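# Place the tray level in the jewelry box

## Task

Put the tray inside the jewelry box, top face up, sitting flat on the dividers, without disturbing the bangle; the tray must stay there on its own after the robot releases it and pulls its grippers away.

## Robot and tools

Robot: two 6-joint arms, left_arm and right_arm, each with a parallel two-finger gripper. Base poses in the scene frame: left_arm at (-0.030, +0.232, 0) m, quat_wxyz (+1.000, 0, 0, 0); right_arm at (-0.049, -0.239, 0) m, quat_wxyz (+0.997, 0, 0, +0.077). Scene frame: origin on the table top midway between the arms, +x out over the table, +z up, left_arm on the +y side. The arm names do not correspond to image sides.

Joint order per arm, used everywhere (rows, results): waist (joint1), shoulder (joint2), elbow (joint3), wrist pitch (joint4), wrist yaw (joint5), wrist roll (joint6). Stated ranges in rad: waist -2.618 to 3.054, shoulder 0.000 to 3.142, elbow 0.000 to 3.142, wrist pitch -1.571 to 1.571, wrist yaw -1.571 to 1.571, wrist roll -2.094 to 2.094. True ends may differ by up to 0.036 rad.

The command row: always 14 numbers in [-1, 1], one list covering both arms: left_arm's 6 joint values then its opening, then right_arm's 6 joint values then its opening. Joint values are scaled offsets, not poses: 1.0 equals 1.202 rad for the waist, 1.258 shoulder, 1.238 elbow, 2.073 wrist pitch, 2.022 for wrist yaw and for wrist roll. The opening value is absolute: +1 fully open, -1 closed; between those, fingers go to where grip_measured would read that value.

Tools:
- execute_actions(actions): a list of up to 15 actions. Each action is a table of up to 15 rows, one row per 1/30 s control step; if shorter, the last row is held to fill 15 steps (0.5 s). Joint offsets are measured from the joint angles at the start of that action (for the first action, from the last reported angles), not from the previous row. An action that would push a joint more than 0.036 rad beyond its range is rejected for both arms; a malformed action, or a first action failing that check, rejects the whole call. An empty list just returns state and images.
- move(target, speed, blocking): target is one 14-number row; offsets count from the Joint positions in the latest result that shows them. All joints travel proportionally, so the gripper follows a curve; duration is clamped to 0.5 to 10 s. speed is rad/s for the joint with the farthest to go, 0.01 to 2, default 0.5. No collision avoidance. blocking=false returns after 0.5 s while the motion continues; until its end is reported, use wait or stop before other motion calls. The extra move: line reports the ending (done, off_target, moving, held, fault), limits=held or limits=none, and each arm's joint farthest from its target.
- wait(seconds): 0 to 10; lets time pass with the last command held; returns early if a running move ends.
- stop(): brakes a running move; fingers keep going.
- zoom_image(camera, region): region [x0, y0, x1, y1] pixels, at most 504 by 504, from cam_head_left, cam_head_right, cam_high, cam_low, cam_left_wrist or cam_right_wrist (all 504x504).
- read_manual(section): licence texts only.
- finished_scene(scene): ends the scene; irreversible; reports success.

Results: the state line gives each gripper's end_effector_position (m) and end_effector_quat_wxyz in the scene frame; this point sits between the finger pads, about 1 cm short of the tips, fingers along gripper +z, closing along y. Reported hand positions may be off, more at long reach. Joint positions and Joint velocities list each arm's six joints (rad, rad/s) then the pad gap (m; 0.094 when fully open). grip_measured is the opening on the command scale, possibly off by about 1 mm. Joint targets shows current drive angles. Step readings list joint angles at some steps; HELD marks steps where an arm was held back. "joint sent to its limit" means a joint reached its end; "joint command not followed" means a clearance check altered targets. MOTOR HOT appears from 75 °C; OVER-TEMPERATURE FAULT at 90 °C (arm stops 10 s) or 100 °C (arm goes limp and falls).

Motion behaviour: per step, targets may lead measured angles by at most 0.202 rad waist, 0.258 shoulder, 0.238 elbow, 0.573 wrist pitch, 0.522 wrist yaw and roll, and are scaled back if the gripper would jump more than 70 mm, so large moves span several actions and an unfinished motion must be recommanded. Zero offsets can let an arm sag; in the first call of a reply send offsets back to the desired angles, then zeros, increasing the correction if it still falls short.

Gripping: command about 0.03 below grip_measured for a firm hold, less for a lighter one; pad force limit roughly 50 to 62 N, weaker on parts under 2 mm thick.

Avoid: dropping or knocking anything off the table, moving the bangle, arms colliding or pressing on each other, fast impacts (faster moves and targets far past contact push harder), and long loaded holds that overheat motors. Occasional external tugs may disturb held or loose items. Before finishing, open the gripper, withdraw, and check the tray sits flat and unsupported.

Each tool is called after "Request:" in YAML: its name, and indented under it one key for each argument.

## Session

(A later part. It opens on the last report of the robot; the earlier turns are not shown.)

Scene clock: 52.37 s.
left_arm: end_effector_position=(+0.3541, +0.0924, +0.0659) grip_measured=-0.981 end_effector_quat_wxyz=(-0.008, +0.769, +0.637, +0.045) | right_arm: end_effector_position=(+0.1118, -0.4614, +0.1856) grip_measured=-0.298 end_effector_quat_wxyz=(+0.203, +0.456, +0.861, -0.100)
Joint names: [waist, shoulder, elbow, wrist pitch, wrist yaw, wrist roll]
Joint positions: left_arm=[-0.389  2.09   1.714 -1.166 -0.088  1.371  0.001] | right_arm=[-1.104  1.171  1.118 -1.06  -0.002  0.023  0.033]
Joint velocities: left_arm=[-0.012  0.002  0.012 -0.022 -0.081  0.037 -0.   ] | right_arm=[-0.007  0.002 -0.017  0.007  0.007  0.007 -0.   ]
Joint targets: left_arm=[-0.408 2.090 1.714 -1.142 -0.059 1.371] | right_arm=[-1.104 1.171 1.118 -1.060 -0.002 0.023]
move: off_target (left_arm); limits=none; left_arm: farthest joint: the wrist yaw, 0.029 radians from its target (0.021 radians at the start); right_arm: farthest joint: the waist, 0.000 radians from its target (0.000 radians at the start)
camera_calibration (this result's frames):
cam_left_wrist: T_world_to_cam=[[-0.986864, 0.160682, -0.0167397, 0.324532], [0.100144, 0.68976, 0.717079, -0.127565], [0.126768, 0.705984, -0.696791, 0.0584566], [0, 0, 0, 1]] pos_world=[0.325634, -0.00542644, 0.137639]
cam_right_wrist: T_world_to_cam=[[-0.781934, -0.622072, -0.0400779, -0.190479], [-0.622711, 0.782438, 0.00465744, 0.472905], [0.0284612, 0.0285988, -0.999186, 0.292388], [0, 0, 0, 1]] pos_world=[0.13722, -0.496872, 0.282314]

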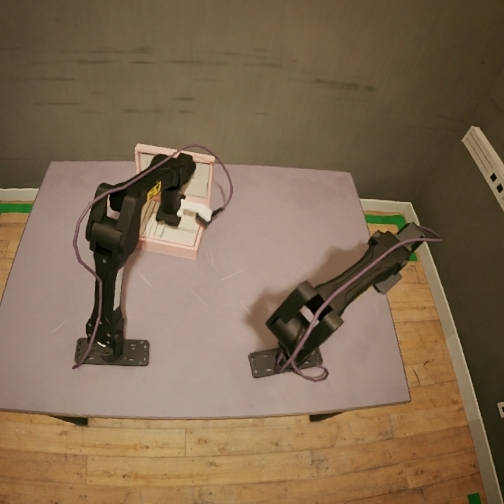

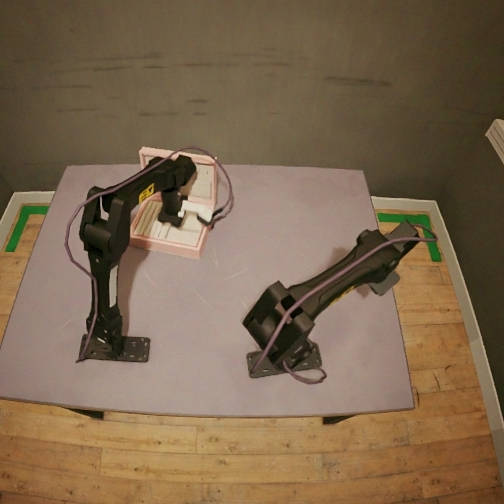

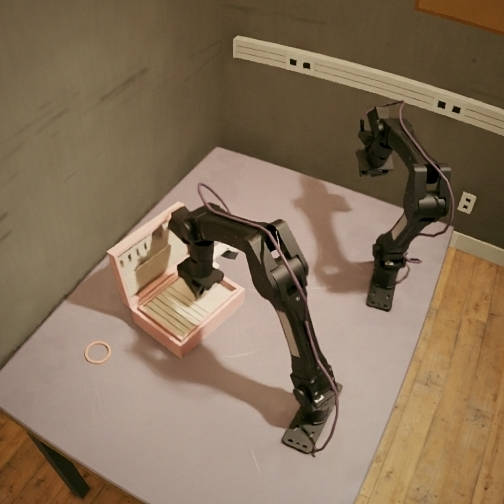

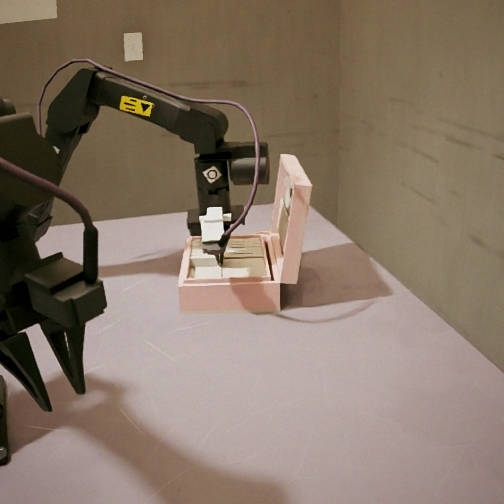

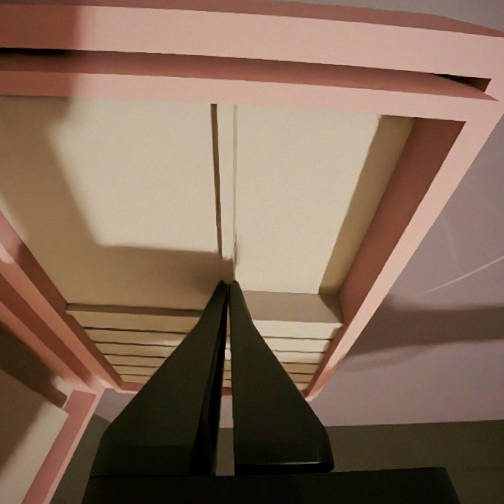

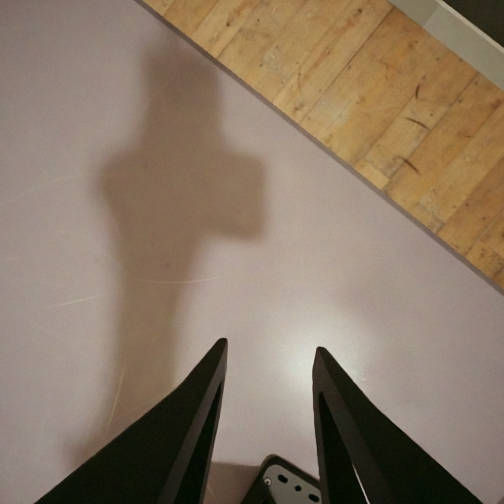

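Request:
execute_actions:
  actions:
    - [[0,0,0,0,0,0,-0.6,0,0,0,0,0,0,-0.3]]

Request:
move:
  target: [0,-0.14,0,0,0,0,-0.6,0,0,0,0,0,0,-0.3]
  speed: 0.3

Request:
move:
  target: [0,-0.8,-0.7,0,0,0,-0.6,0,0,0,0,0,0,-0.3]
  speed: 0.8

Request:
zoom_image:
  camera: "cam_low"
  region: [130,150,330,330]

Request:
zoom_image:
  camera: "cam_high"
  region: [90,190,290,370]

Scene clock: 53.00 s.
left_arm: end_effector_position=(+0.3529, +0.0931, +0.0659) grip_measured=-0.603 end_effector_quat_wxyz=(-0.011, +0.769, +0.637, +0.044) | right_arm: end_effector_position=(+0.1118, -0.4614, +0.1856) grip_measured=-0.298 end_effector_quat_wxyz=(+0.203, +0.456, +0.861, -0.100)
Joint names: [waist, shoulder, elbow, wrist pitch, wrist yaw, wrist roll]
Joint positions: left_arm=[-0.389  2.09   1.714 -1.172 -0.089  1.371  0.019] | right_arm=[-1.104  1.171  1.118 -1.06  -0.002  0.023  0.033]
Joint velocities: left_arm=[ 0.012  0.007 -0.022 -0.007  0.066  0.007  0.   ] | right_arm=[-0.017 -0.027 -0.017 -0.007 -0.022  0.007  0.   ]
Joint targets: left_arm=[-0.389 2.090 1.714 -1.166 -0.088 1.371] | right_arm=[-1.104 1.171 1.118 -1.060 -0.002 0.023]
Step readings (joint positions):
0: left_arm=[-0.389 2.090 1.714 -1.166 -0.088 1.371] | right_arm=[-1.104 1.171 1.118 -1.060 -0.002 0.023]
1: left_arm=[-0.389 2.090 1.714 -1.167 -0.089 1.371] | right_arm=[-1.104 1.171 1.118 -1.060 -0.002 0.023]
2: left_arm=[-0.389 2.090 1.714 -1.168 -0.089 1.371] | right_arm=[-1.104 1.171 1.118 -1.060 -0.002 0.023]
4: left_arm=[-0.389 2.090 1.714 -1.171 -0.089 1.371] | right_arm=[-1.104 1.171 1.118 -1.060 -0.002 0.023]
8: left_arm=[-0.389 2.090 1.714 -1.172 -0.089 1.371] | right_arm=[-1.104 1.171 1.118 -1.060 -0.002 0.023]
15: Joint positions above
camera_calibration (this result's frames):
cam_left_wrist: T_world_to_cam=[[-0.986933, 0.160697, -0.0117942, 0.322985], [0.103361, 0.68755, 0.718743, -0.128955], [0.123609, 0.708132, -0.695176, 0.0589135], [0, 0, 0, 1]] pos_world=[0.324811, -0.00495842, 0.13745]
cam_right_wrist: T_world_to_cam=[[-0.781934, -0.622072, -0.0400779, -0.190479], [-0.622711, 0.782438, 0.00465744, 0.472905], [0.0284612, 0.0285988, -0.999186, 0.292388], [0, 0, 0, 1]] pos_world=[0.13722, -0.496872, 0.282314]

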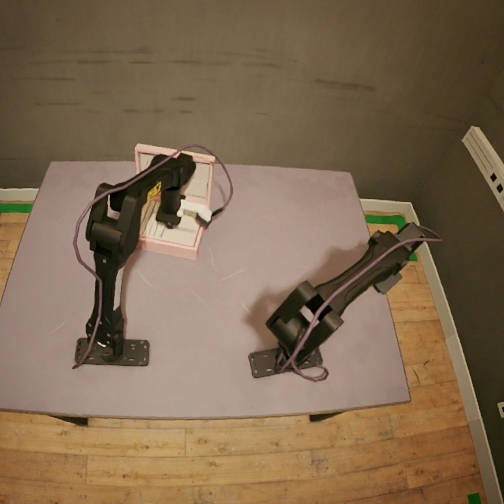

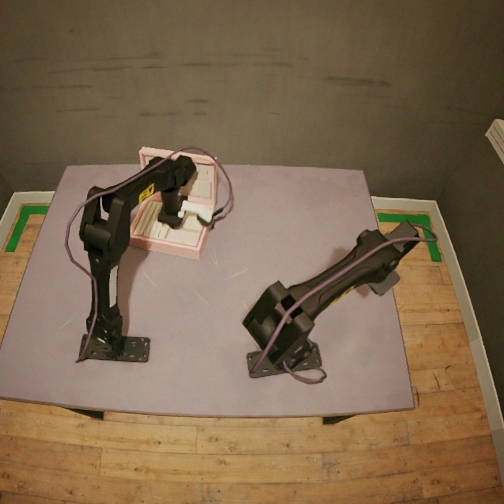

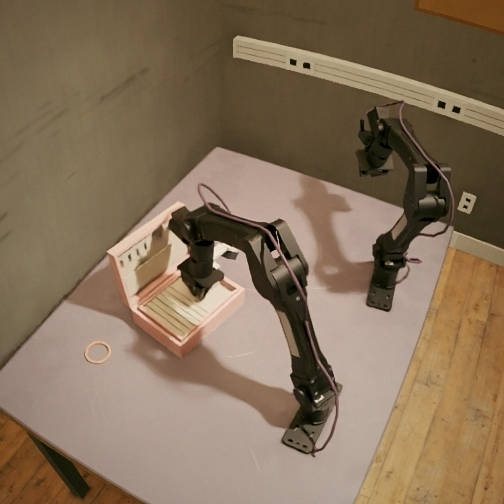

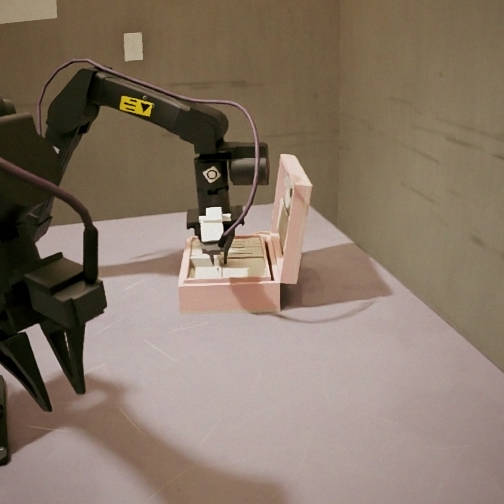

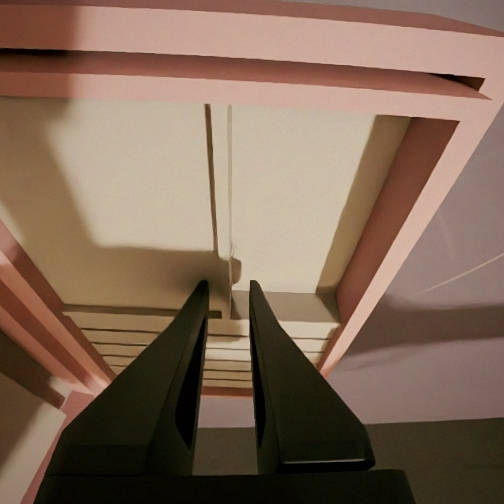

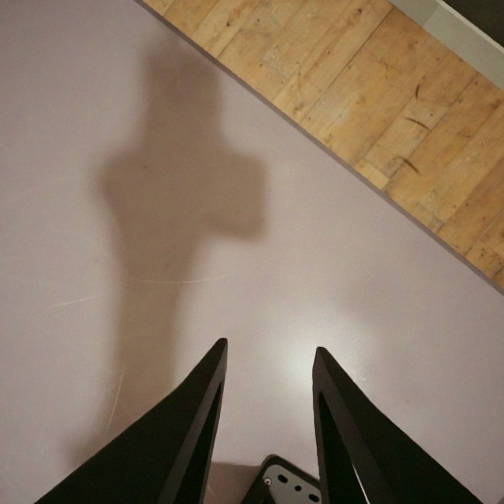

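Scene clock: 53.97 s.
left_arm: end_effector_position=(+0.3562, +0.0918, +0.1243) grip_measured=-0.602 end_effector_quat_wxyz=(+0.055, +0.765, +0.637, +0.080) | right_arm: end_effector_position=(+0.1118, -0.4614, +0.1856) grip_measured=-0.298 end_effector_quat_wxyz=(+0.203, +0.456, +0.861, -0.100)
Joint names: [waist, shoulder, elbow, wrist pitch, wrist yaw, wrist roll]
Joint positions: left_arm=[-0.389  1.94   1.714 -1.172 -0.089  1.371  0.019] | right_arm=[-1.104  1.171  1.118 -1.06  -0.002  0.023  0.033]
Joint velocities: left_arm=[-0.012  0.007 -0.012  0.022 -0.022 -0.051  0.001] | right_arm=[ 0.002 -0.012  0.002  0.022  0.007  0.139 -0.001]
Joint targets: left_arm=[-0.389 1.914 1.714 -1.172 -0.089 1.371] | right_arm=[-1.104 1.171 1.118 -1.060 -0.002 0.023]
move: off_target (left_arm); limits=none; left_arm: farthest joint: the shoulder, 0.026 radians from its target (0.176 radians at the start); right_arm: farthest joint: the waist, 0.000 radians from its target (0.000 radians at the start)
camera_calibration (this result's frames):
cam_left_wrist: T_world_to_cam=[[-0.975133, 0.155868, -0.157544, 0.341511], [0.00547769, 0.727611, 0.685968, -0.13511], [0.221551, 0.668047, -0.710372, 0.0707738], [0, 0, 0, 1]] pos_world=[0.318079, -0.0022032, 0.19676]
cam_right_wrist: T_world_to_cam=[[-0.781934, -0.622072, -0.0400779, -0.190479], [-0.622711, 0.782438, 0.00465744, 0.472905], [0.0284612, 0.0285988, -0.999186, 0.292388], [0, 0, 0, 1]] pos_world=[0.13722, -0.496872, 0.282314]

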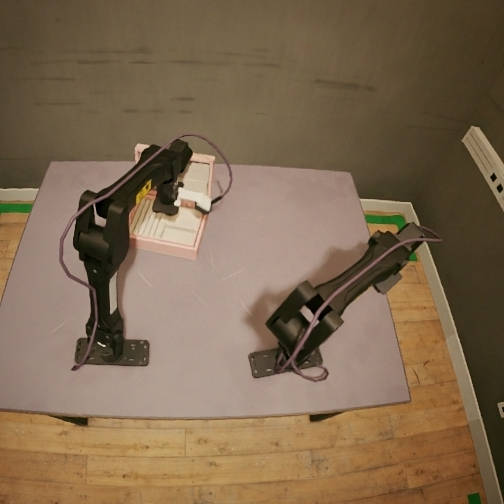

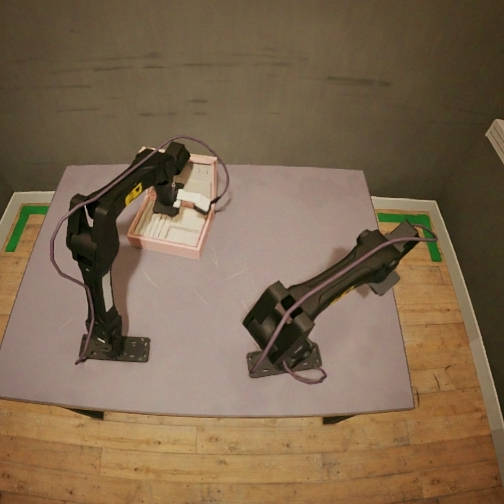

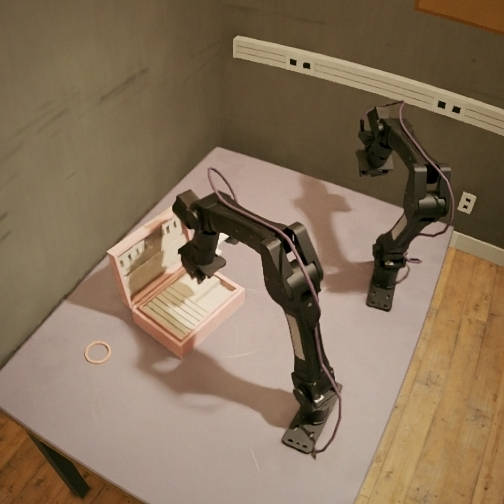

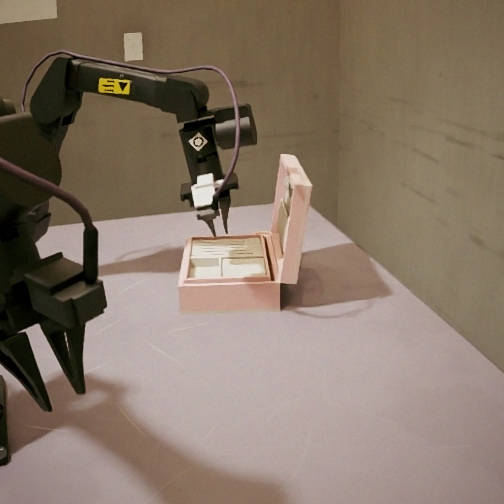

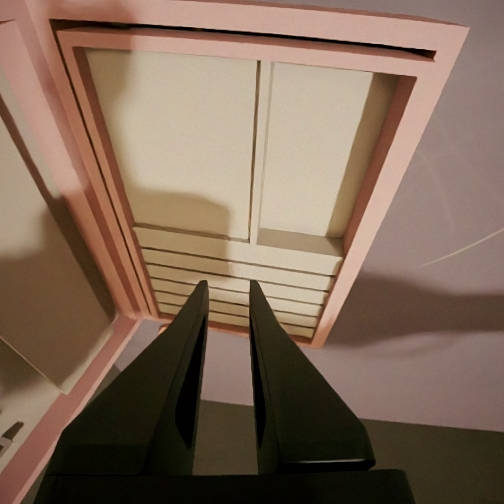

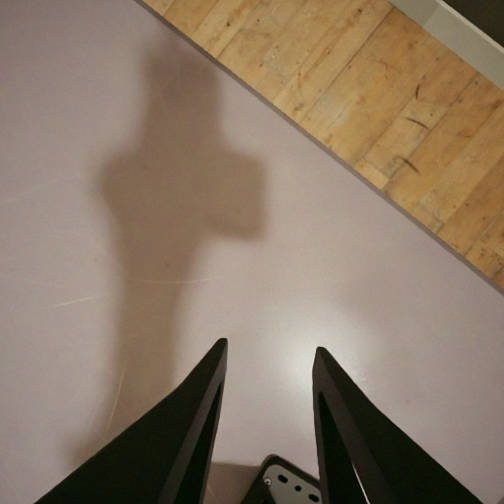

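Scene clock: 55.67 s.
left_arm: end_effector_position=(+0.1516, +0.1755, +0.1311) grip_measured=-0.602 end_effector_quat_wxyz=(+0.106, +0.758, +0.635, +0.107) | right_arm: end_effector_position=(+0.1118, -0.4614, +0.1856) grip_measured=-0.298 end_effector_quat_wxyz=(+0.203, +0.456, +0.861, -0.100)
Joint names: [waist, shoulder, elbow, wrist pitch, wrist yaw, wrist roll]
Joint positions: left_arm=[-0.389  0.958  0.853 -1.176 -0.089  1.371  0.019] | right_arm=[-1.104  1.171  1.118 -1.06  -0.002  0.023  0.033]
Joint velocities: left_arm=[-0.007 -0.007  0.012 -0.037 -0.037 -0.022  0.001] | right_arm=[-0.007  0.002 -0.012 -0.11   0.066 -0.007  0.   ]
Joint targets: left_arm=[-0.389 0.933 0.847 -1.172 -0.089 1.371] | right_arm=[-1.104 1.171 1.118 -1.060 -0.002 0.023]
move: off_target (left_arm); limits=none; left_arm: farthest joint: the shoulder, 0.025 radians from its target (1.006 radians at the start); right_arm: farthest joint: the waist, 0.000 radians from its target (0.000 radians at the start)
camera_calibration (this result's frames):
cam_left_wrist: T_world_to_cam=[[-0.952096, 0.14644, -0.268456, 0.142676], [-0.0667578, 0.757175, 0.649792, -0.189075], [0.298423, 0.636586, -0.711128, 0.058944], [0, 0, 0, 1]] pos_world=[0.105629, 0.0847467, 0.203078]
cam_right_wrist: T_world_to_cam=[[-0.781934, -0.622072, -0.0400779, -0.190479], [-0.622711, 0.782438, 0.00465744, 0.472905], [0.0284612, 0.0285988, -0.999186, 0.292388], [0, 0, 0, 1]] pos_world=[0.13722, -0.496872, 0.282314]

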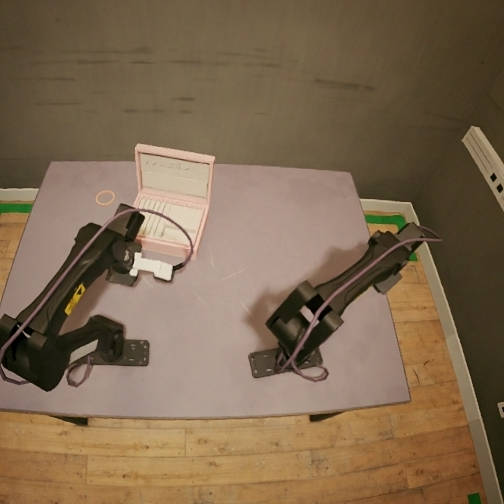

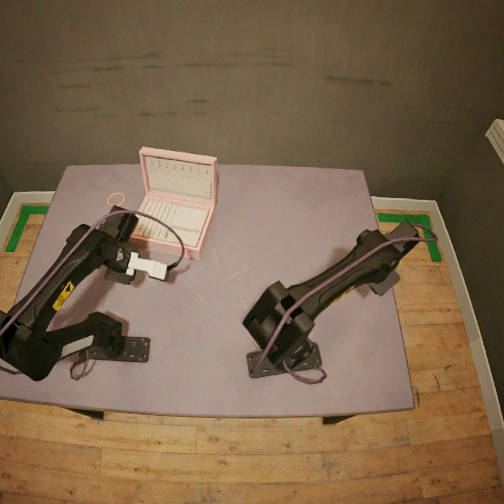

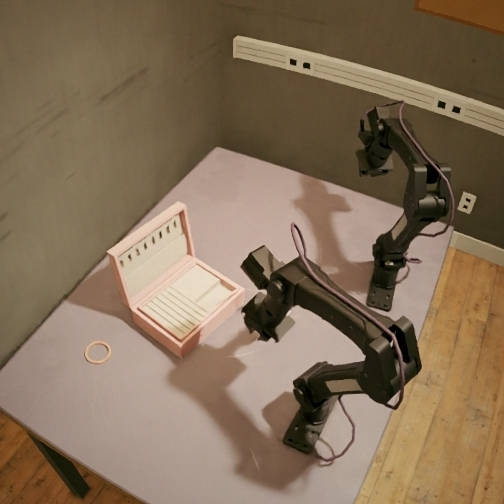

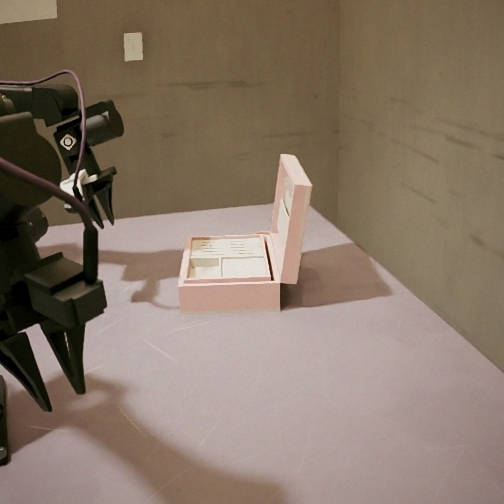

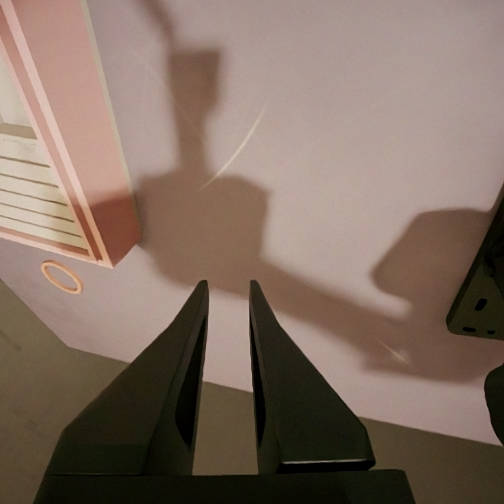

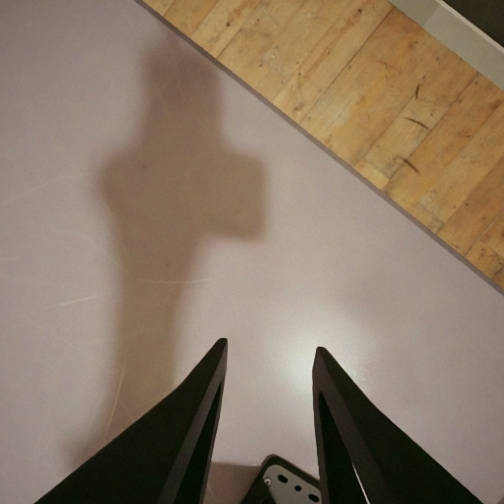

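Region (130, 150, 330, 330) of cam_low's 504x504 image, scaled by 2.520, with more detail than that image has; it fills the top 454 rows of this view, and the rest is white.

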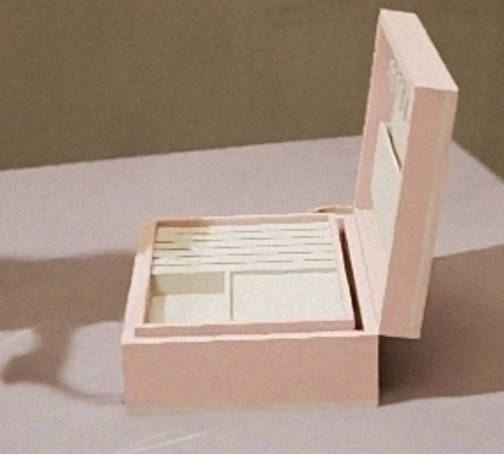

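Region (90, 190, 290, 370) of cam_high's 504x504 image, scaled by 2.520, with more detail than that image has; it fills the top 454 rows of this view, and the rest is white.

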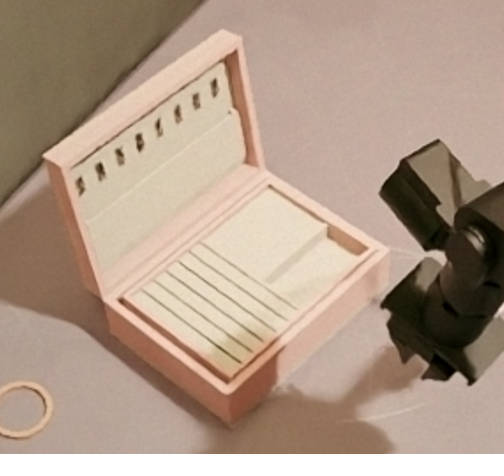

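Request:
finished_scene:
  scene: 2

The scene is finished: the task was done.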